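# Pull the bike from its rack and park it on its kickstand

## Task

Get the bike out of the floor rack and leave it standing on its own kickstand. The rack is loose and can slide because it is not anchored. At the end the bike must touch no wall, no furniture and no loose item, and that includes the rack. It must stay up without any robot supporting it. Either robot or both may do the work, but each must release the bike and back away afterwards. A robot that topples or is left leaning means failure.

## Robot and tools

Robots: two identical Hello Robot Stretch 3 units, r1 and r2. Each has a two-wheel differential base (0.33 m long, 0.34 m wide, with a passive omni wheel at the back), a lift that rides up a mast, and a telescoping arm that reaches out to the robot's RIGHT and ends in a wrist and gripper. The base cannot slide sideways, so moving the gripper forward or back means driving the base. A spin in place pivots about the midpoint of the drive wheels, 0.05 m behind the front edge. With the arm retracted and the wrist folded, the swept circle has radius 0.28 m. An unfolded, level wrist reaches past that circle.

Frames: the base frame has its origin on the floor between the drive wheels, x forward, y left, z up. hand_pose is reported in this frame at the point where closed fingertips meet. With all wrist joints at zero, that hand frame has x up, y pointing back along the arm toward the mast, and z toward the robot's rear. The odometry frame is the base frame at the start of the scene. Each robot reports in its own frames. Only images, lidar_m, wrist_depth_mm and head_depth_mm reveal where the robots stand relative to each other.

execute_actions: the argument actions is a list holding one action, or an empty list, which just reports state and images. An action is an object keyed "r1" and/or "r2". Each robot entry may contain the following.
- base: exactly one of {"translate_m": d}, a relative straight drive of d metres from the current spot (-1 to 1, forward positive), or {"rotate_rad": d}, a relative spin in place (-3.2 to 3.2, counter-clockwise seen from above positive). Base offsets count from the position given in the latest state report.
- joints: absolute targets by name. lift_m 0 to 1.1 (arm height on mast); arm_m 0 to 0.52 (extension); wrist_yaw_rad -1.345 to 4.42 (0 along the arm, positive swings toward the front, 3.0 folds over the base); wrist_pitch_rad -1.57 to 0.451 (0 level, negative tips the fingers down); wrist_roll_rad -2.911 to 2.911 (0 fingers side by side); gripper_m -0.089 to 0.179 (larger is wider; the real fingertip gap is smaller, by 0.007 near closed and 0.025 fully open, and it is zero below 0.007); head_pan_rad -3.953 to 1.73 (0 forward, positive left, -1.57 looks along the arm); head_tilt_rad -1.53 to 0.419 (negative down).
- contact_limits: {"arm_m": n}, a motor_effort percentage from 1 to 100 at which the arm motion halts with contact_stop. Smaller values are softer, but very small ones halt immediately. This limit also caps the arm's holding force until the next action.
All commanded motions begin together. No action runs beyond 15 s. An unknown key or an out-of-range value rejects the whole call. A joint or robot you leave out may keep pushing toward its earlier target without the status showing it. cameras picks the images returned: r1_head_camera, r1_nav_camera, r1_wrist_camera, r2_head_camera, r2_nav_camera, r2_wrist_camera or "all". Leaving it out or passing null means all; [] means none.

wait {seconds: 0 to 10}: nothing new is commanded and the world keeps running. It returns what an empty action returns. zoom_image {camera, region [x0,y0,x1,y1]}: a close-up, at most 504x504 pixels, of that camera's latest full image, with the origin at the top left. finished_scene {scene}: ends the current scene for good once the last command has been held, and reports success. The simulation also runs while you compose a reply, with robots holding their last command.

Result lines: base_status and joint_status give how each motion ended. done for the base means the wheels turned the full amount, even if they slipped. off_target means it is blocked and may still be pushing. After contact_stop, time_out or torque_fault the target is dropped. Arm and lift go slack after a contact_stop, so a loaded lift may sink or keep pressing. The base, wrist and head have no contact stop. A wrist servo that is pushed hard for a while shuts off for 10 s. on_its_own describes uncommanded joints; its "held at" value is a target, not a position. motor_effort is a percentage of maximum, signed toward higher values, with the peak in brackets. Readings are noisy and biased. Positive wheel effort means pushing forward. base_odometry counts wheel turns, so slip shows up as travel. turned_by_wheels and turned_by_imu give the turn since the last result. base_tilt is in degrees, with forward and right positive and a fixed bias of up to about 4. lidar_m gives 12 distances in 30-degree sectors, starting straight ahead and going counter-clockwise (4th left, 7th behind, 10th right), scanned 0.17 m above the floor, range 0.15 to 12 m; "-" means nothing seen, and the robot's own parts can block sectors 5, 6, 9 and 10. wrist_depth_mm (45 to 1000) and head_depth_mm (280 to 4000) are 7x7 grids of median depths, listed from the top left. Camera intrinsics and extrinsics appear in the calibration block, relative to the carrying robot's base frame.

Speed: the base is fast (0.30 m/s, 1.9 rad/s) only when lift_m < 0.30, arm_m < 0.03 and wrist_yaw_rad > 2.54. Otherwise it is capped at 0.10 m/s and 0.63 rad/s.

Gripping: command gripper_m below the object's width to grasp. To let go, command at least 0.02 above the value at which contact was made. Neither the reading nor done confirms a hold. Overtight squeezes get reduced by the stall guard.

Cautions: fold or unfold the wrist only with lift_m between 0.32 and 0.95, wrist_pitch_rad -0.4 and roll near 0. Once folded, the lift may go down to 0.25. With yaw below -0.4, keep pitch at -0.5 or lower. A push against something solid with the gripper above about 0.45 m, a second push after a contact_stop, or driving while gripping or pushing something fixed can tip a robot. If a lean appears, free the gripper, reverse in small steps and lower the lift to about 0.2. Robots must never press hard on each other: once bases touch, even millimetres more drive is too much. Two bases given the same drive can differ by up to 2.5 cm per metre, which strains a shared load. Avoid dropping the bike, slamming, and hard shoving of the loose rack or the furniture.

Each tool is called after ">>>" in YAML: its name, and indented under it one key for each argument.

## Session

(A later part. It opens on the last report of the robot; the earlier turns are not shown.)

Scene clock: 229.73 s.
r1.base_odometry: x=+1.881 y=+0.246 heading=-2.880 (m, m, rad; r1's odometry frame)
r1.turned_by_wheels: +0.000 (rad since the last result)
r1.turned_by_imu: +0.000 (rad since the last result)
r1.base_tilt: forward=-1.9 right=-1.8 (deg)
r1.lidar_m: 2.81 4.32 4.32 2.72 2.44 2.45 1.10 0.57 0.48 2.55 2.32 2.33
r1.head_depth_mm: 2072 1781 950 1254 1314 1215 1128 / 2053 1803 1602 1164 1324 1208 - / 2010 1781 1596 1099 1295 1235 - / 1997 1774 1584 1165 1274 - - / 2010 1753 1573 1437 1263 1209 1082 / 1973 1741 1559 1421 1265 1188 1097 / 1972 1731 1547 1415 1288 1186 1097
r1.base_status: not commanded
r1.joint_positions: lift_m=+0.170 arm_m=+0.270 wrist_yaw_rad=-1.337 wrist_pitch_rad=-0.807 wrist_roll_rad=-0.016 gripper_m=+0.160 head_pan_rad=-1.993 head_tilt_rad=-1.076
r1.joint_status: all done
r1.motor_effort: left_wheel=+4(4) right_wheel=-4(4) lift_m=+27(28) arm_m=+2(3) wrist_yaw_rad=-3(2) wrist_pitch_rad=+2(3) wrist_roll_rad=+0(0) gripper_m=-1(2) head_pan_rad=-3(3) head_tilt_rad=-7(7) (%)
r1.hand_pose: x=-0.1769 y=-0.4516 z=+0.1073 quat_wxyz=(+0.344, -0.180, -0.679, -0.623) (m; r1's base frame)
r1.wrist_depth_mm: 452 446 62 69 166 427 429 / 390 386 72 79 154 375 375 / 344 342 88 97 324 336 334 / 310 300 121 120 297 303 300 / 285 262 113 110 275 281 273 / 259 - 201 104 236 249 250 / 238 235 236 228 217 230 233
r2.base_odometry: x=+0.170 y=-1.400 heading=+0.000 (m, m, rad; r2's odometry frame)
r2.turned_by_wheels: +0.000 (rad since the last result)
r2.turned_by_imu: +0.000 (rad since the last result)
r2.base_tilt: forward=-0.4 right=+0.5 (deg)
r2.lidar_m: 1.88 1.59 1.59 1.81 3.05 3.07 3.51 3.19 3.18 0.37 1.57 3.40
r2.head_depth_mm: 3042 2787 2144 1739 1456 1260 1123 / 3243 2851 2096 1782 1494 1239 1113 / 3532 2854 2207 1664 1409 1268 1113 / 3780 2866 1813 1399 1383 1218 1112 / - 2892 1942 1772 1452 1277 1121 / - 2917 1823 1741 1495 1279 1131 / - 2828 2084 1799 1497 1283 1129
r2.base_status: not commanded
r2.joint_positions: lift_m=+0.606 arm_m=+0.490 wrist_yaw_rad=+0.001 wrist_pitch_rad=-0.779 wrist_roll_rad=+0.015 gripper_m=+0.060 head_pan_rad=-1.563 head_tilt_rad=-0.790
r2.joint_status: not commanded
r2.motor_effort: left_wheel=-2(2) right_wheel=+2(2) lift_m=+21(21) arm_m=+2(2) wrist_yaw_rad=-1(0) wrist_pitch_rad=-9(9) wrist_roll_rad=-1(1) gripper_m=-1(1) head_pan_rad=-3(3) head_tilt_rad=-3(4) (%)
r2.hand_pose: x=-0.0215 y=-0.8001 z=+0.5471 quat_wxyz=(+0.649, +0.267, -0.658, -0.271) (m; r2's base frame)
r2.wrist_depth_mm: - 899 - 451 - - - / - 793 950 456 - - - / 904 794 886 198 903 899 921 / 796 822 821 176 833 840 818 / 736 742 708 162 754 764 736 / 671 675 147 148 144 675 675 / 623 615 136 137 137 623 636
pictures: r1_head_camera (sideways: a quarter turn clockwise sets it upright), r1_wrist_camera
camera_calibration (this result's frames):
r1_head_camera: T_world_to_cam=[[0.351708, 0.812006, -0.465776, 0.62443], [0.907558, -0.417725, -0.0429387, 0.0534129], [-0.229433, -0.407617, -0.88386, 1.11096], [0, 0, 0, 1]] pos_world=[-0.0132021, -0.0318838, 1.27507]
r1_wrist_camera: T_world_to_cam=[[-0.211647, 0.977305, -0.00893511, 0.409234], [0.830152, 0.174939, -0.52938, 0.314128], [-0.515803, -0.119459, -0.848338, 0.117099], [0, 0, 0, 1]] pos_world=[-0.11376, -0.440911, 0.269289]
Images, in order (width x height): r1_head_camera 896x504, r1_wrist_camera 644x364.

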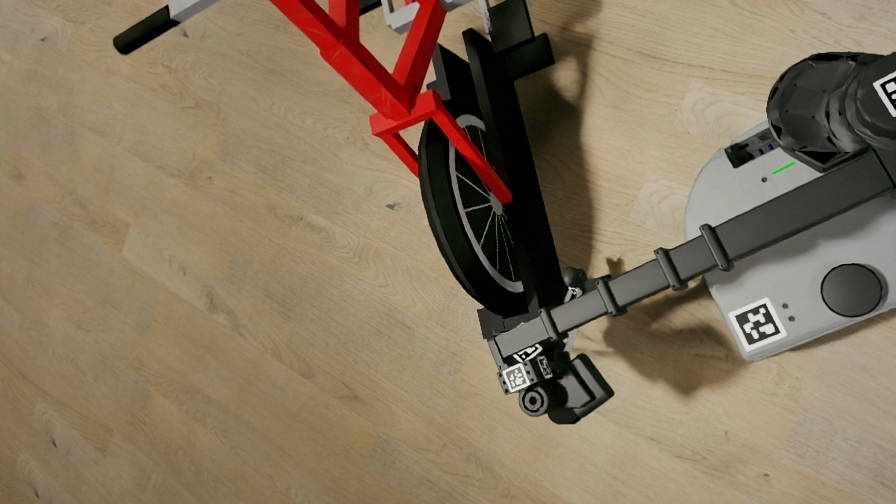

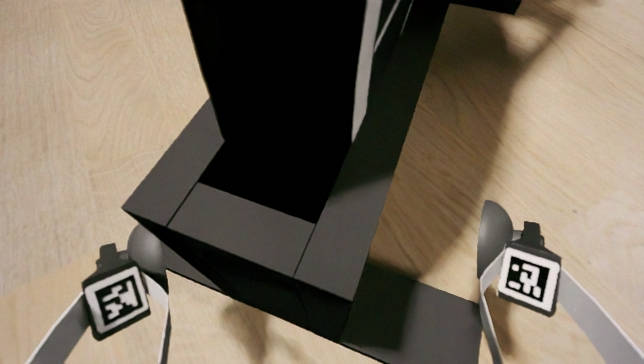

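>>> execute_actions:
  actions:
    - {"r1":{"joints":{"arm_m":0.3},"base":{"translate_m":-0.035}}}
  cameras: ["r1_wrist_camera"]

>>> execute_actions:
  actions:
    - {"r1":{"joints":{"gripper_m":0.03}}}
  cameras: ["r1_wrist_camera"]

>>> execute_actions:
  actions:
    - {"r1":{"base":{"translate_m":0.1}},"r2":{"joints":{"arm_m":0.45}}}
  cameras: ["r1_wrist_camera","r1_head_camera","r2_head_camera"]

Scene clock: 244.77 s.
r1.base_odometry: x=+1.914 y=+0.256 heading=-2.879 (m, m, rad; r1's odometry frame)
r1.turned_by_wheels: +0.000 (rad since the last result)
r1.turned_by_imu: +0.001 (rad since the last result)
r1.base_tilt: forward=-1.9 right=-1.8 (deg)
r1.lidar_m: 2.84 4.35 4.29 2.68 2.42 2.43 1.08 0.56 0.47 2.59 2.34 2.35
r1.head_depth_mm: 2065 1737 933 1259 1307 1221 1122 / 2068 1796 1599 1154 1327 1215 - / 2018 1778 1595 1083 1295 1233 - / 2017 1762 1580 1142 1273 - - / 2006 1764 1575 1428 1250 1218 1085 / 1967 1744 1571 1437 1257 1188 1104 / 1970 1726 1556 1406 1289 1190 1098
r1.base_status: done
r1.joint_positions: lift_m=+0.170 arm_m=+0.300 wrist_yaw_rad=-1.333 wrist_pitch_rad=-0.824 wrist_roll_rad=-0.016 gripper_m=+0.160 head_pan_rad=-1.993 head_tilt_rad=-1.076
r1.joint_status: all done
r1.motor_effort: left_wheel=+9(9) right_wheel=-12(11) lift_m=+27(27) arm_m=+1(2) wrist_yaw_rad=-7(6) wrist_pitch_rad=+9(10) wrist_roll_rad=+1(0) gripper_m=-2(2) head_pan_rad=-3(3) head_tilt_rad=-7(7) (%)
r1.hand_pose: x=-0.1734 y=-0.4814 z=+0.1046 quat_wxyz=(+0.340, -0.173, -0.681, -0.625) (m; r1's base frame)
r1.wrist_depth_mm: 428 432 418 - - - 400 / 378 382 363 - - - 366 / 338 340 324 - - 319 325 / 306 303 292 53 48 287 296 / 281 282 109 53 60 108 268 / 256 99 99 96 100 101 247 / 236 230 93 91 91 231 229
r2.base_odometry: x=+0.170 y=-1.400 heading=+0.000 (m, m, rad; r2's odometry frame)
r2.turned_by_wheels: +0.000 (rad since the last result)
r2.turned_by_imu: +0.001 (rad since the last result)
r2.base_tilt: forward=-0.3 right=+0.5 (deg)
r2.lidar_m: 1.88 1.59 1.58 1.81 3.05 3.08 3.54 3.18 3.18 0.37 1.53 3.39
r2.head_depth_mm: 3040 2804 2141 1734 1462 1254 1123 / 3246 2832 2080 1770 1502 1240 1110 / 3489 2860 2222 1659 1402 1265 1112 / 3766 2869 1779 1385 1381 1217 1116 / - 2888 1863 1757 1455 1273 1124 / - 2975 1809 1742 1492 1281 1126 / - 2834 2084 1787 1501 1295 1133
r2.base_status: not commanded
r2.joint_positions: lift_m=+0.606 arm_m=+0.490 wrist_yaw_rad=+0.001 wrist_pitch_rad=-0.779 wrist_roll_rad=+0.015 gripper_m=+0.060 head_pan_rad=-1.563 head_tilt_rad=-0.790
r2.joint_status: not commanded
r2.motor_effort: left_wheel=-1(2) right_wheel=+3(2) lift_m=+21(21) arm_m=+1(1) wrist_yaw_rad=-1(0) wrist_pitch_rad=-9(9) wrist_roll_rad=-2(1) gripper_m=-1(1) head_pan_rad=-3(3) head_tilt_rad=-3(4) (%)
r2.hand_pose: x=-0.0215 y=-0.8001 z=+0.5471 quat_wxyz=(+0.649, +0.267, -0.658, -0.271) (m; r2's base frame)
r2.wrist_depth_mm: 739 - - 454 - - - / - 792 955 465 - - - / 872 768 869 197 900 913 895 / 796 800 806 176 824 822 819 / 725 747 719 161 743 732 751 / 670 673 146 148 145 695 694 / 615 617 136 137 137 626 624
pictures: r1_wrist_camera
camera_calibration (this result's frames):
r1_wrist_camera: T_world_to_cam=[[-0.215658, 0.976431, -0.00857088, 0.438005], [0.837982, 0.180559, -0.514961, 0.317586], [-0.501277, -0.118238, -0.85717, 0.117081], [0, 0, 0, 1]] pos_world=[-0.112981, -0.471181, 0.267657]
Images, in order (width x height): r1_wrist_camera 644x364.

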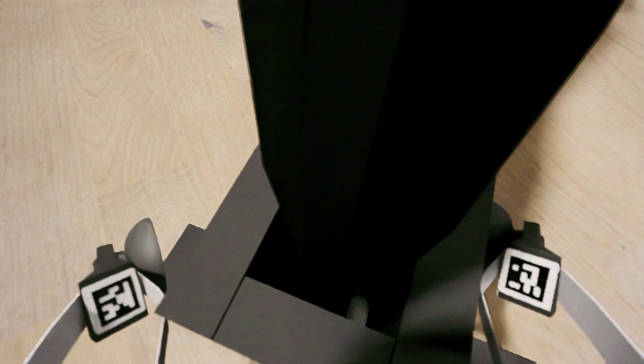

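Scene clock: 246.57 s.
r1.base_odometry: x=+1.914 y=+0.256 heading=-2.879 (m, m, rad; r1's odometry frame)
r1.turned_by_wheels: +0.000 (rad since the last result)
r1.turned_by_imu: +0.001 (rad since the last result)
r1.base_tilt: forward=-1.9 right=-1.8 (deg)
r1.lidar_m: 2.84 4.35 4.29 2.68 2.42 2.43 1.08 0.56 0.47 2.59 2.34 2.35
r1.head_depth_mm: 2065 1732 938 1257 1307 1222 1124 / 2066 1796 1599 1156 1318 1212 - / 2038 1778 1592 1084 1301 1233 - / 2018 1764 1572 1145 1271 - - / 2004 1749 1574 1431 1254 1209 1083 / 1985 1745 1568 1436 1266 1190 1099 / 1973 1731 1558 1408 1280 1184 1094
r1.base_status: not commanded
r1.joint_positions: lift_m=+0.170 arm_m=+0.300 wrist_yaw_rad=-1.329 wrist_pitch_rad=-0.836 wrist_roll_rad=-0.016 gripper_m=+0.032 head_pan_rad=-1.993 head_tilt_rad=-1.076
r1.joint_status: all done
r1.on_its_own: right_wheel is at rest, and its effort (-25) is outside its rest range (-18 to +18)
r1.motor_effort: left_wheel=+16(16) right_wheel=-25(26) lift_m=+28(27) arm_m=+1(2) wrist_yaw_rad=-10(12) wrist_pitch_rad=+14(15) wrist_roll_rad=+1(1) gripper_m=-41(99) head_pan_rad=-3(3) head_tilt_rad=-7(7) (%)
r1.hand_pose: x=-0.1709 y=-0.4815 z=+0.1027 quat_wxyz=(+0.337, -0.167, -0.683, -0.626) (m; r1's base frame)
r1.wrist_depth_mm: 424 418 416 - - - 398 / 369 370 364 - - - 356 / 337 332 328 - - 310 321 / 302 299 288 61 49 280 292 / 277 281 108 57 65 263 267 / 256 - 98 97 99 99 246 / 237 233 226 91 90 229 231
r2.base_odometry: x=+0.170 y=-1.400 heading=+0.000 (m, m, rad; r2's odometry frame)
r2.turned_by_wheels: +0.000 (rad since the last result)
r2.turned_by_imu: +0.000 (rad since the last result)
r2.base_tilt: forward=-0.4 right=+0.5 (deg)
r2.lidar_m: 1.87 1.59 1.59 1.81 3.03 3.07 3.50 3.20 3.18 0.37 1.53 3.40
r2.head_depth_mm: 3021 2826 2134 1734 1467 1251 1123 / 3291 2834 2101 1759 1496 1244 1111 / 3535 2895 2241 1673 1407 1268 1113 / 3772 2868 1801 1395 1376 1220 1111 / - 2900 1867 1759 1447 1278 1118 / - 2936 1811 1727 1494 1280 1126 / - 2869 2080 1792 1503 1277 1127
r2.base_status: not commanded
r2.joint_positions: lift_m=+0.606 arm_m=+0.490 wrist_yaw_rad=+0.001 wrist_pitch_rad=-0.779 wrist_roll_rad=+0.015 gripper_m=+0.060 head_pan_rad=-1.563 head_tilt_rad=-0.790
r2.joint_status: not commanded
r2.motor_effort: left_wheel=-2(1) right_wheel=+2(3) lift_m=+21(22) arm_m=+2(2) wrist_yaw_rad=+0(1) wrist_pitch_rad=-9(9) wrist_roll_rad=-1(1) gripper_m=-1(1) head_pan_rad=-2(3) head_tilt_rad=-4(3) (%)
r2.hand_pose: x=-0.0215 y=-0.8001 z=+0.5471 quat_wxyz=(+0.649, +0.267, -0.658, -0.271) (m; r2's base frame)
r2.wrist_depth_mm: 727 - - 447 - - - / - 775 963 464 - - - / 911 764 874 196 922 918 901 / 818 804 801 177 820 822 810 / 739 746 696 160 751 750 744 / 683 690 147 148 145 682 687 / 639 615 137 137 136 629 621
pictures: r1_wrist_camera
camera_calibration (this result's frames):
r1_wrist_camera: T_world_to_cam=[[-0.218741, 0.975748, -0.00832704, 0.437674], [0.843445, 0.184776, -0.504439, 0.316348], [-0.490667, -0.117365, -0.863407, 0.11961], [0, 0, 0, 1]] pos_world=[-0.112396, -0.471475, 0.266495]
Images, in order (width x height): r1_wrist_camera 644x364.

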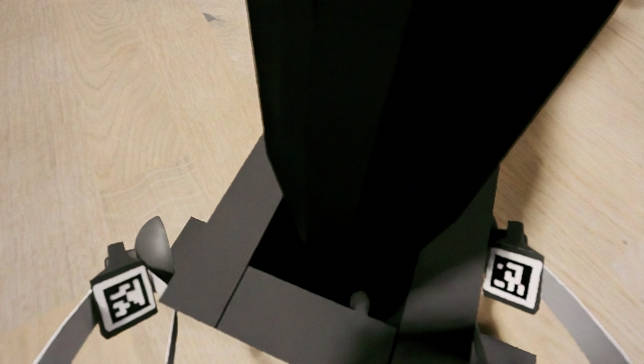

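Scene clock: 248.53 s.
r1.base_odometry: x=+1.818 y=+0.230 heading=-2.880 (m, m, rad; r1's odometry frame)
r1.turned_by_wheels: -0.001 (rad since the last result)
r1.turned_by_imu: +0.004 (rad since the last result)
r1.base_tilt: forward=-2.0 right=-1.7 (deg)
r1.lidar_m: 2.77 4.26 4.28 2.76 2.48 2.50 1.00 0.58 0.52 2.50 2.28 2.28
r1.head_depth_mm: 2053 1803 1610 1366 1329 1218 1127 / 2047 1774 1604 1130 1322 1218 - / 2039 1775 1593 1181 1298 1235 - / 1996 1764 1582 1421 1276 - - / 1993 1757 1581 1426 1281 1205 1084 / 1994 1758 1561 1426 1264 1188 1100 / 1962 1722 1553 1397 1288 1185 1098
r1.base_status: done
r1.joint_positions: lift_m=+0.170 arm_m=+0.300 wrist_yaw_rad=-1.348 wrist_pitch_rad=-0.803 wrist_roll_rad=+0.008 gripper_m=+0.038 head_pan_rad=-1.995 head_tilt_rad=-1.078
r1.joint_status: not commanded
r1.on_its_own: gripper_m is held at +0.037, not at your +0.030, by its stall guard, which is still easing; left_wheel is at rest, and its effort (-22) is outside its rest range (-18 to +18); right_wheel is at rest, and its effort (+34) is outside its rest range (-18 to +18)
r1.motor_effort: left_wheel=-22(30) right_wheel=+34(46) lift_m=+45(45) arm_m=+1(2) wrist_yaw_rad=+8(10) wrist_pitch_rad=+1(48) wrist_roll_rad=-10(11) gripper_m=-25(41) head_pan_rad=-2(3) head_tilt_rad=-6(7) (%)
r1.hand_pose: x=-0.1781 y=-0.4801 z=+0.1073 quat_wxyz=(+0.333, -0.193, -0.682, -0.622) (m; r1's base frame)
r1.wrist_depth_mm: 459 451 443 182 166 408 420 / 397 393 389 163 199 368 367 / 350 344 336 186 150 333 329 / 315 312 123 227 120 301 296 / 282 282 112 109 108 275 272 / 259 258 204 118 101 248 249 / 237 238 235 227 213 215 227
r2.base_odometry: x=+0.170 y=-1.400 heading=+0.000 (m, m, rad; r2's odometry frame)
r2.turned_by_wheels: +0.000 (rad since the last result)
r2.turned_by_imu: +0.000 (rad since the last result)
r2.base_tilt: forward=-0.4 right=+0.4 (deg)
r2.lidar_m: 1.88 1.59 1.59 1.80 3.04 3.07 3.51 3.19 3.19 0.33 1.63 3.41
r2.head_depth_mm: 2991 2803 2141 1743 1454 1259 1127 / 3256 2849 2087 1743 1479 1240 1112 / 3509 2858 2189 1592 1396 1270 1108 / 3747 2919 1729 1358 1380 1014 1111 / 3930 2936 1929 1770 1474 1274 1121 / - 2934 1833 1779 1497 1284 1122 / - 2848 2076 1793 1505 1285 1128
r2.base_status: not commanded
r2.joint_positions: lift_m=+0.606 arm_m=+0.450 wrist_yaw_rad=-0.001 wrist_pitch_rad=-0.788 wrist_roll_rad=+0.016 gripper_m=+0.060 head_pan_rad=-1.563 head_tilt_rad=-0.790
r2.joint_status: all done
r2.motor_effort: left_wheel=-1(2) right_wheel=+1(4) lift_m=+23(23) arm_m=-3(5) wrist_yaw_rad=+2(0) wrist_pitch_rad=-4(13) wrist_roll_rad=-2(2) gripper_m=-1(1) head_pan_rad=-3(2) head_tilt_rad=-3(3) (%)
r2.hand_pose: x=-0.0217 y=-0.7589 z=+0.5456 quat_wxyz=(+0.648, +0.269, -0.658, -0.274) (m; r2's base frame)
r2.wrist_depth_mm: - 896 - 454 - - - / - 836 983 462 - - - / 881 885 891 198 917 891 881 / 804 807 818 178 813 812 807 / 730 732 525 162 731 745 742 / 686 693 144 147 143 689 677 / 623 620 136 136 136 624 636
pictures: r1_head_camera (sideways: a quarter turn clockwise sets it upright), r1_wrist_camera, r2_head_camera (sideways: a quarter turn clockwise sets it upright)
camera_calibration (this result's frames):
r1_head_camera: T_world_to_cam=[[0.353497, 0.812208, -0.464067, 0.622193], [0.906861, -0.419236, -0.0429556, 0.053439], [-0.229442, -0.405659, -0.884758, 1.11212], [0, 0, 0, 1]] pos_world=[-0.0132365, -0.0318027, 1.275]
r1_wrist_camera: T_world_to_cam=[[-0.18316, 0.982745, -0.0257807, 0.446339], [0.834625, 0.14159, -0.53231, 0.305229], [-0.519475, -0.119015, -0.846157, 0.112377], [0, 0, 0, 1]] pos_world=[-0.114623, -0.46848, 0.269073]
r2_head_camera: T_world_to_cam=[[0.044507, 0.739336, -0.671864, 0.891117], [0.999003, -0.0353581, 0.0272691, -0.0374953], [-0.00359477, -0.672408, -0.740172, 0.924432], [0, 0, 0, 1]] pos_world=[0.00112008, -0.0385655, 1.28397]
Images, in order (width x height): r1_head_camera 896x504, r1_wrist_camera 644x364, r2_head_camera 896x504.

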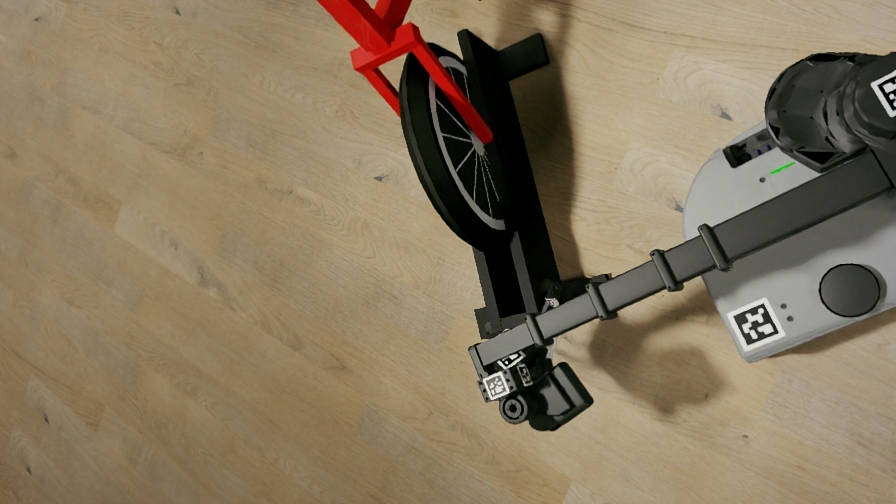

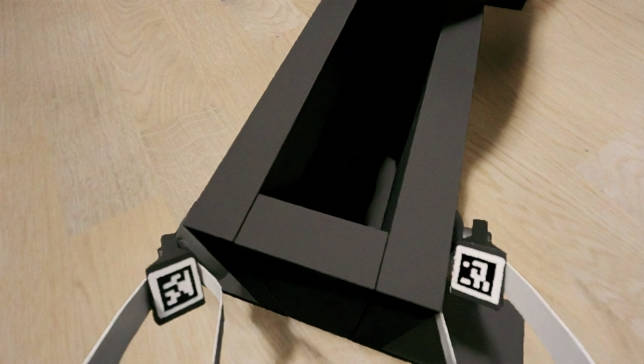

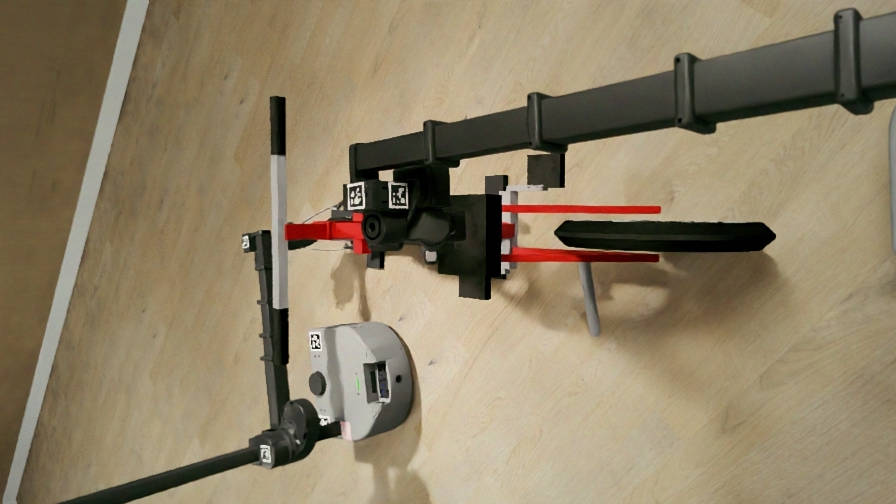

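>>> execute_actions:
  actions:
    - {"r1":{"joints":{"gripper_m":0.14,"lift_m":0.28}}}
  cameras: []

>>> execute_actions:
  actions:
    - {"r1":{"joints":{"gripper_m":0.07,"arm_m":0.26},"base":{"translate_m":-0.04}}}
  cameras: ["r1_wrist_camera"]

Scene clock: 258.53 s.
r1.base_odometry: x=+1.818 y=+0.230 heading=-2.879 (m, m, rad; r1's odometry frame)
r1.turned_by_wheels: +0.001 (rad since the last result)
r1.turned_by_imu: +0.003 (rad since the last result)
r1.base_tilt: forward=-1.9 right=-1.9 (deg)
r1.lidar_m: 2.78 4.26 4.31 2.76 2.48 2.50 1.00 0.57 0.51 2.51 2.28 2.29
r1.head_depth_mm: 2052 1807 1605 1364 1325 1222 1148 / 2063 1800 1586 1127 1317 1212 - / 2017 1773 1592 1169 1295 1241 - / 1995 1772 1581 1428 1284 - - / 1989 1757 1563 1443 1287 1209 1083 / 1977 1741 1553 1449 1275 1189 1099 / 1967 1724 1570 1409 1286 1181 1094
r1.base_status: not commanded
r1.joint_positions: lift_m=+0.280 arm_m=+0.300 wrist_yaw_rad=-1.343 wrist_pitch_rad=-0.818 wrist_roll_rad=-0.009 gripper_m=+0.140 head_pan_rad=-1.995 head_tilt_rad=-1.078
r1.joint_status: all done
r1.motor_effort: left_wheel=+2(20) right_wheel=-2(33) lift_m=+43(64) arm_m=+2(1) wrist_yaw_rad=+4(9) wrist_pitch_rad=+7(28) wrist_roll_rad=-3(10) gripper_m=+2(83) head_pan_rad=-2(2) head_tilt_rad=-6(6) (%)
r1.hand_pose: x=-0.1750 y=-0.4802 z=+0.2150 quat_wxyz=(+0.336, -0.180, -0.681, -0.625) (m; r1's base frame)
r1.wrist_depth_mm: 624 608 588 596 184 591 582 / 539 535 522 526 210 518 511 / 484 477 477 449 260 461 457 / 440 430 433 359 404 419 420 / 399 407 395 325 380 393 377 / 362 - 349 209 346 340 350 / 336 328 334 321 308 327 325
r2.base_odometry: x=+0.170 y=-1.400 heading=+0.000 (m, m, rad; r2's odometry frame)
r2.turned_by_wheels: +0.000 (rad since the last result)
r2.turned_by_imu: +0.001 (rad since the last result)
r2.base_tilt: forward=-0.4 right=+0.5 (deg)
r2.lidar_m: 1.87 1.59 1.59 1.80 3.04 3.08 3.49 3.20 3.18 0.33 1.63 3.42
r2.head_depth_mm: 3002 2806 2157 1731 1454 1257 1124 / 3269 2834 2095 1734 1472 1234 1101 / 3506 2843 2180 1346 1405 1265 1109 / 3777 2906 1968 1352 1382 1201 1118 / 3978 2945 2075 1776 1486 1276 1123 / - 2929 1907 1777 1489 1282 1118 / - 2862 2160 1795 1487 1281 1125
r2.base_status: not commanded
r2.joint_positions: lift_m=+0.606 arm_m=+0.450 wrist_yaw_rad=-0.001 wrist_pitch_rad=-0.788 wrist_roll_rad=+0.016 gripper_m=+0.060 head_pan_rad=-1.563 head_tilt_rad=-0.790
r2.joint_status: not commanded
r2.motor_effort: left_wheel=-1(1) right_wheel=+2(2) lift_m=+23(23) arm_m=-4(4) wrist_yaw_rad=+1(1) wrist_pitch_rad=-5(5) wrist_roll_rad=-2(2) gripper_m=-1(1) head_pan_rad=-3(4) head_tilt_rad=-4(4) (%)
r2.hand_pose: x=-0.0217 y=-0.7589 z=+0.5456 quat_wxyz=(+0.648, +0.269, -0.658, -0.274) (m; r2's base frame)
r2.wrist_depth_mm: - 880 - 461 - - - / - 843 925 472 - - - / 893 873 897 199 882 926 901 / 808 815 818 178 829 814 820 / 742 738 522 162 743 733 750 / 656 674 145 147 144 693 685 / 626 622 136 136 136 628 637
pictures: none
No camera images: the call's "cameras" was empty. Leave "cameras" out to get every camera's image.

Scene clock: 259.97 s.
r1.base_odometry: x=+1.856 y=+0.240 heading=-2.879 (m, m, rad; r1's odometry frame)
r1.turned_by_wheels: +0.000 (rad since the last result)
r1.turned_by_imu: +0.001 (rad since the last result)
r1.base_tilt: forward=-1.9 right=-1.9 (deg)
r1.lidar_m: 2.81 4.30 4.32 2.73 2.45 2.47 0.96 0.57 0.49 2.52 2.30 2.31
r1.head_depth_mm: 2042 1815 1605 1394 1322 1222 1146 / 2040 1788 1595 1128 1323 1218 - / 2020 1785 1587 1149 1301 1236 - / 2017 1769 1577 1423 1278 - - / 1994 1750 1584 1439 1265 1210 1088 / 1981 1739 1558 1426 1261 1191 1103 / 1959 1732 1554 1401 1289 1182 1092
r1.base_status: done
r1.joint_positions: lift_m=+0.280 arm_m=+0.260 wrist_yaw_rad=-1.343 wrist_pitch_rad=-0.818 wrist_roll_rad=-0.010 gripper_m=+0.070 head_pan_rad=-1.995 head_tilt_rad=-1.078
r1.joint_status: all done
r1.motor_effort: left_wheel=+1(5) right_wheel=-1(6) lift_m=+43(43) arm_m=-2(5) wrist_yaw_rad=+3(3) wrist_pitch_rad=+7(7) wrist_roll_rad=-2(3) gripper_m=+0(80) head_pan_rad=-2(2) head_tilt_rad=-6(6) (%)
r1.hand_pose: x=-0.1750 y=-0.4407 z=+0.2150 quat_wxyz=(+0.336, -0.180, -0.681, -0.625) (m; r1's base frame)
r1.wrist_depth_mm: 608 623 608 158 282 578 578 / 538 538 529 173 318 517 521 / 475 477 478 201 457 474 456 / 431 430 436 249 426 424 414 / 399 395 390 312 387 387 381 / 364 363 282 344 347 351 348 / 334 337 190 303 329 325 327
r2.base_odometry: x=+0.170 y=-1.400 heading=+0.000 (m, m, rad; r2's odometry frame)
r2.turned_by_wheels: +0.000 (rad since the last result)
r2.turned_by_imu: +0.000 (rad since the last result)
r2.base_tilt: forward=-0.3 right=+0.5 (deg)
r2.lidar_m: 1.88 1.59 1.59 1.80 3.02 3.07 3.52 3.18 3.18 0.33 1.59 3.41
r2.head_depth_mm: 2992 2827 2141 1735 1468 1259 1121 / 3308 2826 2081 1751 1480 1231 1117 / 3480 2884 2182 1343 1407 1260 1116 / 3783 2872 1971 1360 1384 1204 1118 / - 2904 2073 1776 1485 1279 1115 / - 2944 1883 1777 1484 1284 1125 / - 2833 2162 1790 1500 1287 1128
r2.base_status: not commanded
r2.joint_positions: lift_m=+0.606 arm_m=+0.450 wrist_yaw_rad=-0.001 wrist_pitch_rad=-0.788 wrist_roll_rad=+0.016 gripper_m=+0.060 head_pan_rad=-1.563 head_tilt_rad=-0.790
r2.joint_status: not commanded
r2.motor_effort: left_wheel=-1(1) right_wheel=+2(2) lift_m=+23(23) arm_m=-4(4) wrist_yaw_rad=+1(1) wrist_pitch_rad=-5(5) wrist_roll_rad=-2(2) gripper_m=-1(1) head_pan_rad=-3(3) head_tilt_rad=-3(4) (%)
r2.hand_pose: x=-0.0217 y=-0.7589 z=+0.5456 quat_wxyz=(+0.648, +0.269, -0.658, -0.274) (m; r2's base frame)
r2.wrist_depth_mm: - 880 - 460 - - - / - 821 936 467 - - - / 892 870 891 198 927 901 893 / 812 832 807 177 804 805 800 / 738 742 538 162 759 728 738 / 676 672 145 147 144 678 669 / 630 605 136 136 136 628 635
pictures: r1_wrist_camera
camera_calibration (this result's frames):
r1_wrist_camera: T_world_to_cam=[[-0.201078, 0.979491, -0.0128535, 0.403618], [0.8381, 0.16523, -0.519891, 0.362678], [-0.507105, -0.115311, -0.854136, 0.21535], [0, 0, 0, 1]] pos_world=[-0.113596, -0.430433, 0.377679]
Images, in order (width x height): r1_wrist_camera 644x364.

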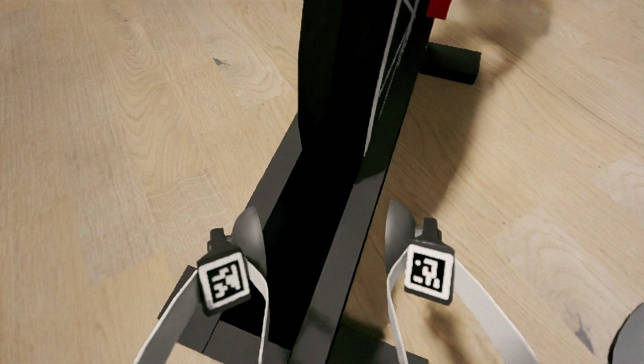

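>>> execute_actions:
  actions:
    - {"r1":{"joints":{"gripper_m":0.06,"arm_m":0.245,"lift_m":0.235}}}
  cameras: ["r1_wrist_camera"]

>>> execute_actions:
  actions:
    - {"r1":{"joints":{"lift_m":0.19}}}
  cameras: ["r1_wrist_camera"]

Scene clock: 267.47 s.
r1.base_odometry: x=+1.856 y=+0.240 heading=-2.879 (m, m, rad; r1's odometry frame)
r1.turned_by_wheels: +0.000 (rad since the last result)
r1.turned_by_imu: +0.001 (rad since the last result)
r1.base_tilt: forward=-1.9 right=-1.8 (deg)
r1.lidar_m: 2.81 4.29 4.33 2.72 2.45 2.47 0.96 0.57 0.49 2.52 2.30 2.32
r1.head_depth_mm: 2035 1791 1610 1397 1321 1214 1139 / 2058 1803 1606 1123 1315 1209 - / 2027 1771 1584 1160 1299 1237 - / 1981 1771 1572 1432 1273 - - / 1996 1758 1567 1422 1262 1213 1090 / 1981 1743 1573 1415 1261 1189 1103 / 1961 1724 1549 1404 1292 1191 1094
r1.base_status: not commanded
r1.joint_positions: lift_m=+0.235 arm_m=+0.245 wrist_yaw_rad=-1.343 wrist_pitch_rad=-0.818 wrist_roll_rad=-0.010 gripper_m=+0.060 head_pan_rad=-1.995 head_tilt_rad=-1.078
r1.joint_status: all done
r1.motor_effort: left_wheel=+1(1) right_wheel=-1(1) lift_m=+28(41) arm_m=-2(1) wrist_yaw_rad=+2(3) wrist_pitch_rad=+6(6) wrist_roll_rad=-2(3) gripper_m=+0(44) head_pan_rad=-2(1) head_tilt_rad=-6(7) (%)
r1.hand_pose: x=-0.1750 y=-0.4257 z=+0.1705 quat_wxyz=(+0.336, -0.180, -0.681, -0.625) (m; r1's base frame)
r1.wrist_depth_mm: 553 535 543 145 293 523 513 / 482 484 471 165 437 451 450 / 431 430 407 205 402 405 404 / 384 384 211 246 378 375 370 / 350 350 186 213 343 339 338 / 321 170 - 206 309 311 314 / 296 289 152 267 288 288 287
r2.base_odometry: x=+0.170 y=-1.400 heading=+0.000 (m, m, rad; r2's odometry frame)
r2.turned_by_wheels: +0.000 (rad since the last result)
r2.turned_by_imu: +0.001 (rad since the last result)
r2.base_tilt: forward=-0.4 right=+0.5 (deg)
r2.lidar_m: 1.87 1.59 1.59 1.81 3.04 3.07 3.51 3.19 3.18 0.33 1.59 3.40
r2.head_depth_mm: 3039 2796 2150 1742 1458 1260 1126 / 3218 2876 2117 1750 1488 1235 1109 / 3430 2858 2180 1343 1402 1262 1118 / 3784 2894 1794 1354 1386 1200 1113 / - 2938 1956 1784 1484 1282 1126 / - 2964 1806 1780 1492 1280 1122 / - 2838 2088 1807 1502 1291 1133
r2.base_status: not commanded
r2.joint_positions: lift_m=+0.606 arm_m=+0.450 wrist_yaw_rad=-0.001 wrist_pitch_rad=-0.788 wrist_roll_rad=+0.016 gripper_m=+0.060 head_pan_rad=-1.563 head_tilt_rad=-0.790
r2.joint_status: not commanded
r2.motor_effort: left_wheel=-1(1) right_wheel=+2(1) lift_m=+23(23) arm_m=-4(5) wrist_yaw_rad=+1(1) wrist_pitch_rad=-5(5) wrist_roll_rad=-2(2) gripper_m=-1(1) head_pan_rad=-3(4) head_tilt_rad=-3(4) (%)
r2.hand_pose: x=-0.0217 y=-0.7589 z=+0.5456 quat_wxyz=(+0.648, +0.269, -0.658, -0.274) (m; r2's base frame)
r2.wrist_depth_mm: - 884 - 454 - - - / - 826 958 465 - - - / 902 862 891 198 886 897 889 / 811 800 812 178 809 808 814 / 742 745 535 161 767 756 727 / 673 683 144 147 143 677 692 / 625 615 135 136 136 632 637
pictures: r1_wrist_camera
camera_calibration (this result's frames):
r1_wrist_camera: T_world_to_cam=[[-0.201126, 0.979481, -0.012844, 0.388342], [0.838032, 0.165262, -0.519991, 0.337132], [-0.507199, -0.115348, -0.854075, 0.179066], [0, 0, 0, 1]] pos_world=[-0.1136, -0.415434, 0.33323]
Images, in order (width x height): r1_wrist_camera 644x364.

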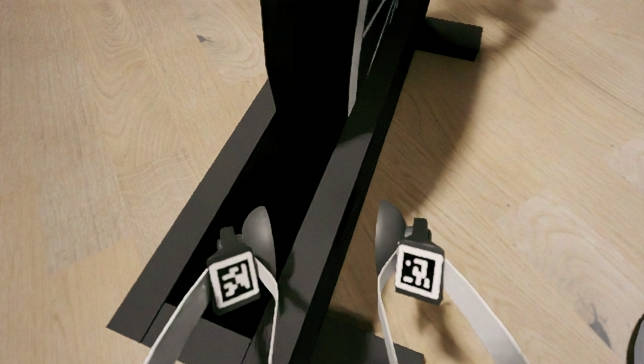

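Scene clock: 269.10 s.
r1.base_odometry: x=+1.856 y=+0.240 heading=-2.879 (m, m, rad; r1's odometry frame)
r1.turned_by_wheels: +0.000 (rad since the last result)
r1.turned_by_imu: +0.000 (rad since the last result)
r1.base_tilt: forward=-2.0 right=-1.8 (deg)
r1.lidar_m: 2.81 4.28 4.28 2.72 2.46 2.47 0.96 0.57 0.50 2.52 2.30 2.32
r1.head_depth_mm: 2044 1805 1604 1400 1326 1220 1125 / 2034 1785 1587 1136 1322 1208 - / 2044 1771 1589 1154 1299 1231 - / 1998 1770 1570 1431 1279 - - / 2007 1762 1578 1428 1262 1209 1089 / 1981 1754 1558 1416 1261 1188 1098 / 1958 1726 1531 1402 1288 1186 1093
r1.base_status: not commanded
r1.joint_positions: lift_m=+0.190 arm_m=+0.245 wrist_yaw_rad=-1.331 wrist_pitch_rad=-0.773 wrist_roll_rad=-0.010 gripper_m=+0.060 head_pan_rad=-1.995 head_tilt_rad=-1.078
r1.joint_status: all done
r1.motor_effort: left_wheel=+4(8) right_wheel=-3(13) lift_m=+22(29) arm_m=-2(2) wrist_yaw_rad=-8(9) wrist_pitch_rad=-11(12) wrist_roll_rad=-2(2) gripper_m=-3(3) head_pan_rad=-2(2) head_tilt_rad=-6(6) (%)
r1.hand_pose: x=-0.1833 y=-0.4296 z=+0.1331 quat_wxyz=(+0.354, -0.191, -0.678, -0.615) (m; r1's base frame)
r1.wrist_depth_mm: 522 525 497 133 235 486 481 / 451 443 431 157 400 420 421 / 394 392 182 179 370 373 377 / 345 345 176 161 339 336 330 / 314 145 174 143 310 300 300 / 288 132 196 133 276 275 272 / 253 117 117 212 257 254 251
r2.base_odometry: x=+0.170 y=-1.400 heading=+0.000 (m, m, rad; r2's odometry frame)
r2.turned_by_wheels: +0.000 (rad since the last result)
r2.turned_by_imu: +0.000 (rad since the last result)
r2.base_tilt: forward=-0.3 right=+0.5 (deg)
r2.lidar_m: 1.88 1.59 1.59 1.81 3.05 3.08 3.51 3.19 3.19 0.33 1.59 3.42
r2.head_depth_mm: 3020 2802 2156 1747 1449 1260 1126 / 3257 2848 2106 1741 1487 1234 1112 / 3504 2874 2194 1347 1410 1265 1115 / 3756 2866 1804 1353 1383 1202 1114 / - 2889 1887 1757 1491 1287 1122 / - 2934 1816 1780 1500 1277 1124 / - 2827 2104 1786 1492 1292 1129
r2.base_status: not commanded
r2.joint_positions: lift_m=+0.606 arm_m=+0.450 wrist_yaw_rad=-0.001 wrist_pitch_rad=-0.788 wrist_roll_rad=+0.016 gripper_m=+0.060 head_pan_rad=-1.563 head_tilt_rad=-0.790
r2.joint_status: not commanded
r2.motor_effort: left_wheel=-1(1) right_wheel=+2(1) lift_m=+22(23) arm_m=-4(4) wrist_yaw_rad=+1(1) wrist_pitch_rad=-5(5) wrist_roll_rad=-2(1) gripper_m=-1(1) head_pan_rad=-4(3) head_tilt_rad=-4(3) (%)
r2.hand_pose: x=-0.0217 y=-0.7589 z=+0.5456 quat_wxyz=(+0.648, +0.269, -0.658, -0.274) (m; r2's base frame)
r2.wrist_depth_mm: - 867 - 454 - - - / - 796 949 461 - - - / 880 863 909 197 908 872 902 / 813 794 787 178 813 812 832 / 722 743 523 162 738 724 738 / 672 669 144 147 143 678 681 / 622 609 136 135 136 625 635
pictures: r1_wrist_camera
camera_calibration (this result's frames):
r1_wrist_camera: T_world_to_cam=[[-0.21348, 0.976848, -0.0139572, 0.386837], [0.812352, 0.169559, -0.557973, 0.327477], [-0.542688, -0.130454, -0.829742, 0.126152], [0, 0, 0, 1]] pos_world=[-0.114983, -0.41695, 0.292796]
Images, in order (width x height): r1_wrist_camera 644x364.

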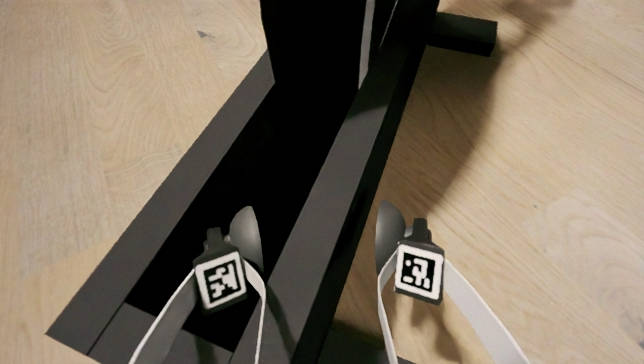

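Left finger is in the slot. Grip and pull.

>>> execute_actions:
  actions:
    - {"r1":{"joints":{"gripper_m":-0.04,"lift_m":0.2}}}
  cameras: []

>>> execute_actions:
  actions:
    - {"r1":{"base":{"translate_m":0.25}},"r2":{"joints":{"arm_m":0.36}}}
  cameras: ["r1_head_camera","r2_head_camera"]

Scene clock: 275.80 s.
r1.base_odometry: x=+1.856 y=+0.240 heading=-2.879 (m, m, rad; r1's odometry frame)
r1.turned_by_wheels: +0.000 (rad since the last result)
r1.turned_by_imu: +0.001 (rad since the last result)
r1.base_tilt: forward=-2.0 right=-1.9 (deg)
r1.lidar_m: 2.80 4.30 4.31 2.73 2.46 2.47 0.96 0.56 0.49 2.52 2.31 2.32
r1.head_depth_mm: 2052 1804 1608 1405 1327 1221 1133 / 2037 1785 1589 1126 1318 1211 - / 2028 1775 1595 1157 1301 1236 - / 2014 1769 1576 1431 1273 - - / 1976 1750 1567 1431 1259 1211 1086 / 1976 1737 1561 1418 1265 1184 1100 / 1957 1739 1569 1397 1286 1186 1096
r1.base_status: not commanded
r1.joint_positions: lift_m=+0.200 arm_m=+0.245 wrist_yaw_rad=-1.329 wrist_pitch_rad=-0.785 wrist_roll_rad=+0.012 gripper_m=-0.039 head_pan_rad=-1.995 head_tilt_rad=-1.078
r1.joint_status: all done
r1.motor_effort: left_wheel=+3(3) right_wheel=-2(3) lift_m=+41(42) arm_m=-2(2) wrist_yaw_rad=-10(11) wrist_pitch_rad=-6(11) wrist_roll_rad=-12(12) gripper_m=-27(99) head_pan_rad=-2(1) head_tilt_rad=-6(6) (%)
r1.hand_pose: x=-0.1809 y=-0.4294 z=+0.1403 quat_wxyz=(+0.343, -0.193, -0.683, -0.615) (m; r1's base frame)
r1.wrist_depth_mm: 544 532 518 135 244 471 480 / 462 456 440 158 403 425 417 / 403 399 192 184 371 376 368 / 363 358 180 210 341 335 328 / 326 314 173 146 313 311 306 / 298 140 170 138 284 279 278 / 268 125 124 186 264 258 258
r2.base_odometry: x=+0.170 y=-1.400 heading=+0.000 (m, m, rad; r2's odometry frame)
r2.turned_by_wheels: +0.000 (rad since the last result)
r2.turned_by_imu: +0.001 (rad since the last result)
r2.base_tilt: forward=-0.4 right=+0.5 (deg)
r2.lidar_m: 1.87 1.59 1.59 1.81 3.05 3.06 3.51 3.20 3.18 0.33 1.59 3.40
r2.head_depth_mm: 3023 2787 2140 1740 1465 1259 1127 / 3274 2823 2094 1735 1485 1241 1104 / 3451 2884 2177 1344 1409 1268 1111 / 3727 2882 1782 1355 1377 1203 1121 / - 2871 1933 1774 1493 1274 1120 / - 2936 1813 1784 1494 1281 1124 / - 2815 2098 1797 1508 1290 1128
r2.base_status: not commanded
r2.joint_positions: lift_m=+0.606 arm_m=+0.450 wrist_yaw_rad=-0.001 wrist_pitch_rad=-0.788 wrist_roll_rad=+0.016 gripper_m=+0.060 head_pan_rad=-1.563 head_tilt_rad=-0.790
r2.joint_status: not commanded
r2.motor_effort: left_wheel=-1(1) right_wheel=+2(2) lift_m=+23(23) arm_m=-4(4) wrist_yaw_rad=+1(1) wrist_pitch_rad=-5(5) wrist_roll_rad=-2(2) gripper_m=-1(1) head_pan_rad=-3(3) head_tilt_rad=-4(3) (%)
r2.hand_pose: x=-0.0217 y=-0.7589 z=+0.5456 quat_wxyz=(+0.648, +0.269, -0.658, -0.274) (m; r2's base frame)
r2.wrist_depth_mm: - 889 - 460 - - - / - 825 950 465 - - - / 877 866 887 197 894 892 895 / 795 816 808 178 819 778 815 / 735 732 530 162 744 741 745 / 677 673 144 146 143 671 679 / 622 604 135 135 136 629 633
pictures: none
No camera images: the call's "cameras" was empty. Leave "cameras" out to get every camera's image.

Scene clock: 279.70 s.
r1.base_odometry: x=+1.615 y=+0.175 heading=-2.879 (m, m, rad; r1's odometry frame)
r1.turned_by_wheels: +0.000 (rad since the last result)
r1.turned_by_imu: -0.002 (rad since the last result)
r1.base_tilt: forward=-2.0 right=-1.9 (deg)
r1.lidar_m: 2.61 4.10 4.12 2.91 2.62 2.63 1.29 0.71 3.80 2.37 2.14 2.15
r1.head_depth_mm: 2065 1791 1614 1286 1319 1212 1123 / 2032 1795 1596 1359 1319 1213 - / 2004 1776 1587 1433 1306 1236 - / 2006 1758 1582 1432 1288 - - / 1988 1757 1571 1421 1260 1207 1080 / 1971 1734 1560 1414 1263 1188 1099 / 1966 1728 1561 1405 1287 1188 1095
r1.base_status: done
r1.joint_positions: lift_m=+0.200 arm_m=+0.245 wrist_yaw_rad=-1.349 wrist_pitch_rad=-0.783 wrist_roll_rad=+0.012 gripper_m=-0.030 head_pan_rad=-1.995 head_tilt_rad=-1.078
r1.joint_status: not commanded
r1.on_its_own: gripper_m is held at -0.031, not at your -0.040, by its stall guard, which is not easing now
r1.motor_effort: left_wheel=-7(20) right_wheel=+11(42) lift_m=+40(41) arm_m=-1(2) wrist_yaw_rad=+8(10) wrist_pitch_rad=-6(14) wrist_roll_rad=-12(12) gripper_m=-21(27) head_pan_rad=-1(2) head_tilt_rad=-6(6) (%)
r1.hand_pose: x=-0.1820 y=-0.4263 z=+0.1407 quat_wxyz=(+0.338, -0.201, -0.681, -0.618) (m; r1's base frame)
r1.wrist_depth_mm: 537 530 517 297 477 482 482 / 465 454 433 288 424 429 424 / 405 397 193 267 381 380 373 / 367 355 170 256 338 335 335 / 321 314 166 146 313 310 303 / 296 138 162 136 280 280 280 / 270 124 208 126 255 256 260
r2.base_odometry: x=+0.170 y=-1.400 heading=+0.000 (m, m, rad; r2's odometry frame)
r2.turned_by_wheels: +0.000 (rad since the last result)
r2.turned_by_imu: +0.001 (rad since the last result)
r2.base_tilt: forward=-0.3 right=+0.5 (deg)
r2.lidar_m: 1.87 1.59 1.59 1.81 3.05 3.07 3.51 3.19 3.19 0.23 1.83 3.40
r2.head_depth_mm: 3021 2786 2160 1737 1456 1284 1127 / 3212 2854 2092 1779 1499 - 1108 / 3476 2930 2152 - 1376 1241 1111 / 3711 2889 2058 1707 1177 1200 1074 / - 2951 2074 1767 1483 1279 1119 / - 2918 2018 1790 1487 1283 1129 / - 2839 2241 1808 1494 1282 1130
r2.base_status: not commanded
r2.joint_positions: lift_m=+0.606 arm_m=+0.360 wrist_yaw_rad=-0.001 wrist_pitch_rad=-0.795 wrist_roll_rad=+0.017 gripper_m=+0.060 head_pan_rad=-1.563 head_tilt_rad=-0.791
r2.joint_status: all done
r2.motor_effort: left_wheel=-2(4) right_wheel=+4(9) lift_m=+25(26) arm_m=-3(6) wrist_yaw_rad=+1(1) wrist_pitch_rad=-1(14) wrist_roll_rad=-2(2) gripper_m=-2(2) head_pan_rad=-4(3) head_tilt_rad=-4(3) (%)
r2.hand_pose: x=-0.0218 y=-0.6675 z=+0.5445 quat_wxyz=(+0.647, +0.271, -0.657, -0.277) (m; r2's base frame)
r2.wrist_depth_mm: - - - 454 - - - / - - - 459 - - - / 886 870 898 199 890 898 878 / 813 813 807 176 812 798 830 / 718 739 713 160 738 750 738 / 681 683 312 147 145 689 674 / 626 611 135 137 137 624 630
pictures: r1_head_camera (sideways: a quarter turn clockwise sets it upright), r2_head_camera (sideways: a quarter turn clockwise sets it upright)
camera_calibration (this result's frames):
r1_head_camera: T_world_to_cam=[[0.353504, 0.812223, -0.464036, 0.622152], [0.906861, -0.419235, -0.0429559, 0.0534394], [-0.229429, -0.405631, -0.884774, 1.11215], [0, 0, 0, 1]] pos_world=[-0.0132361, -0.0318019, 1.27499]
r2_head_camera: T_world_to_cam=[[0.0445092, 0.739383, -0.671813, 0.89105], [0.999002, -0.0353634, 0.0272661, -0.0374914], [-0.00359749, -0.672356, -0.740219, 0.924493], [0, 0, 0, 1]] pos_world=[0.00111994, -0.0385643, 1.28397]
Images, in order (width x height): r1_head_camera 896x504, r2_head_camera 896x504.

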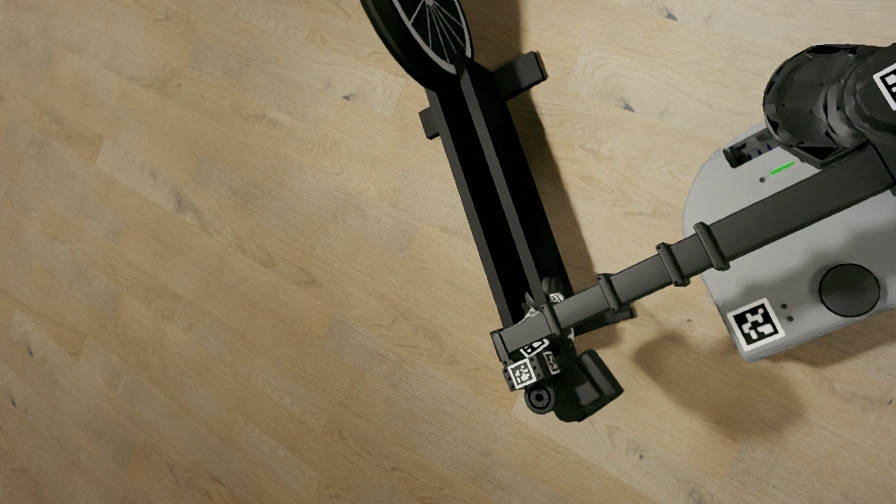

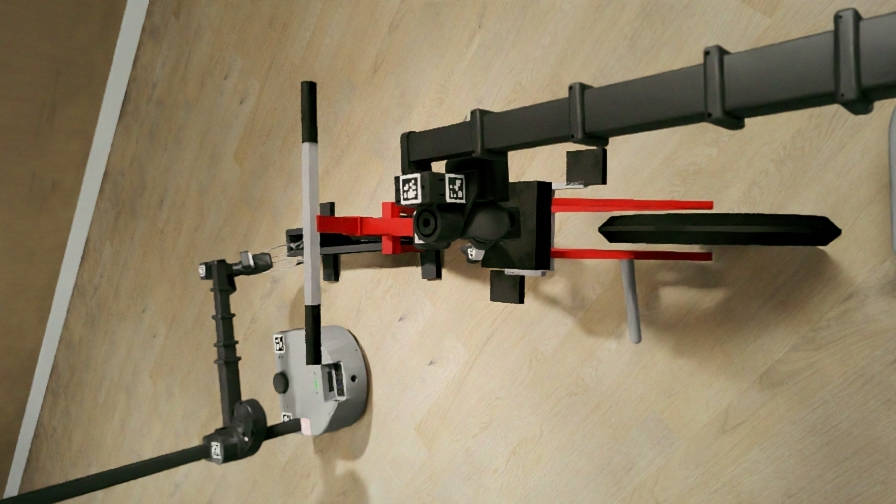

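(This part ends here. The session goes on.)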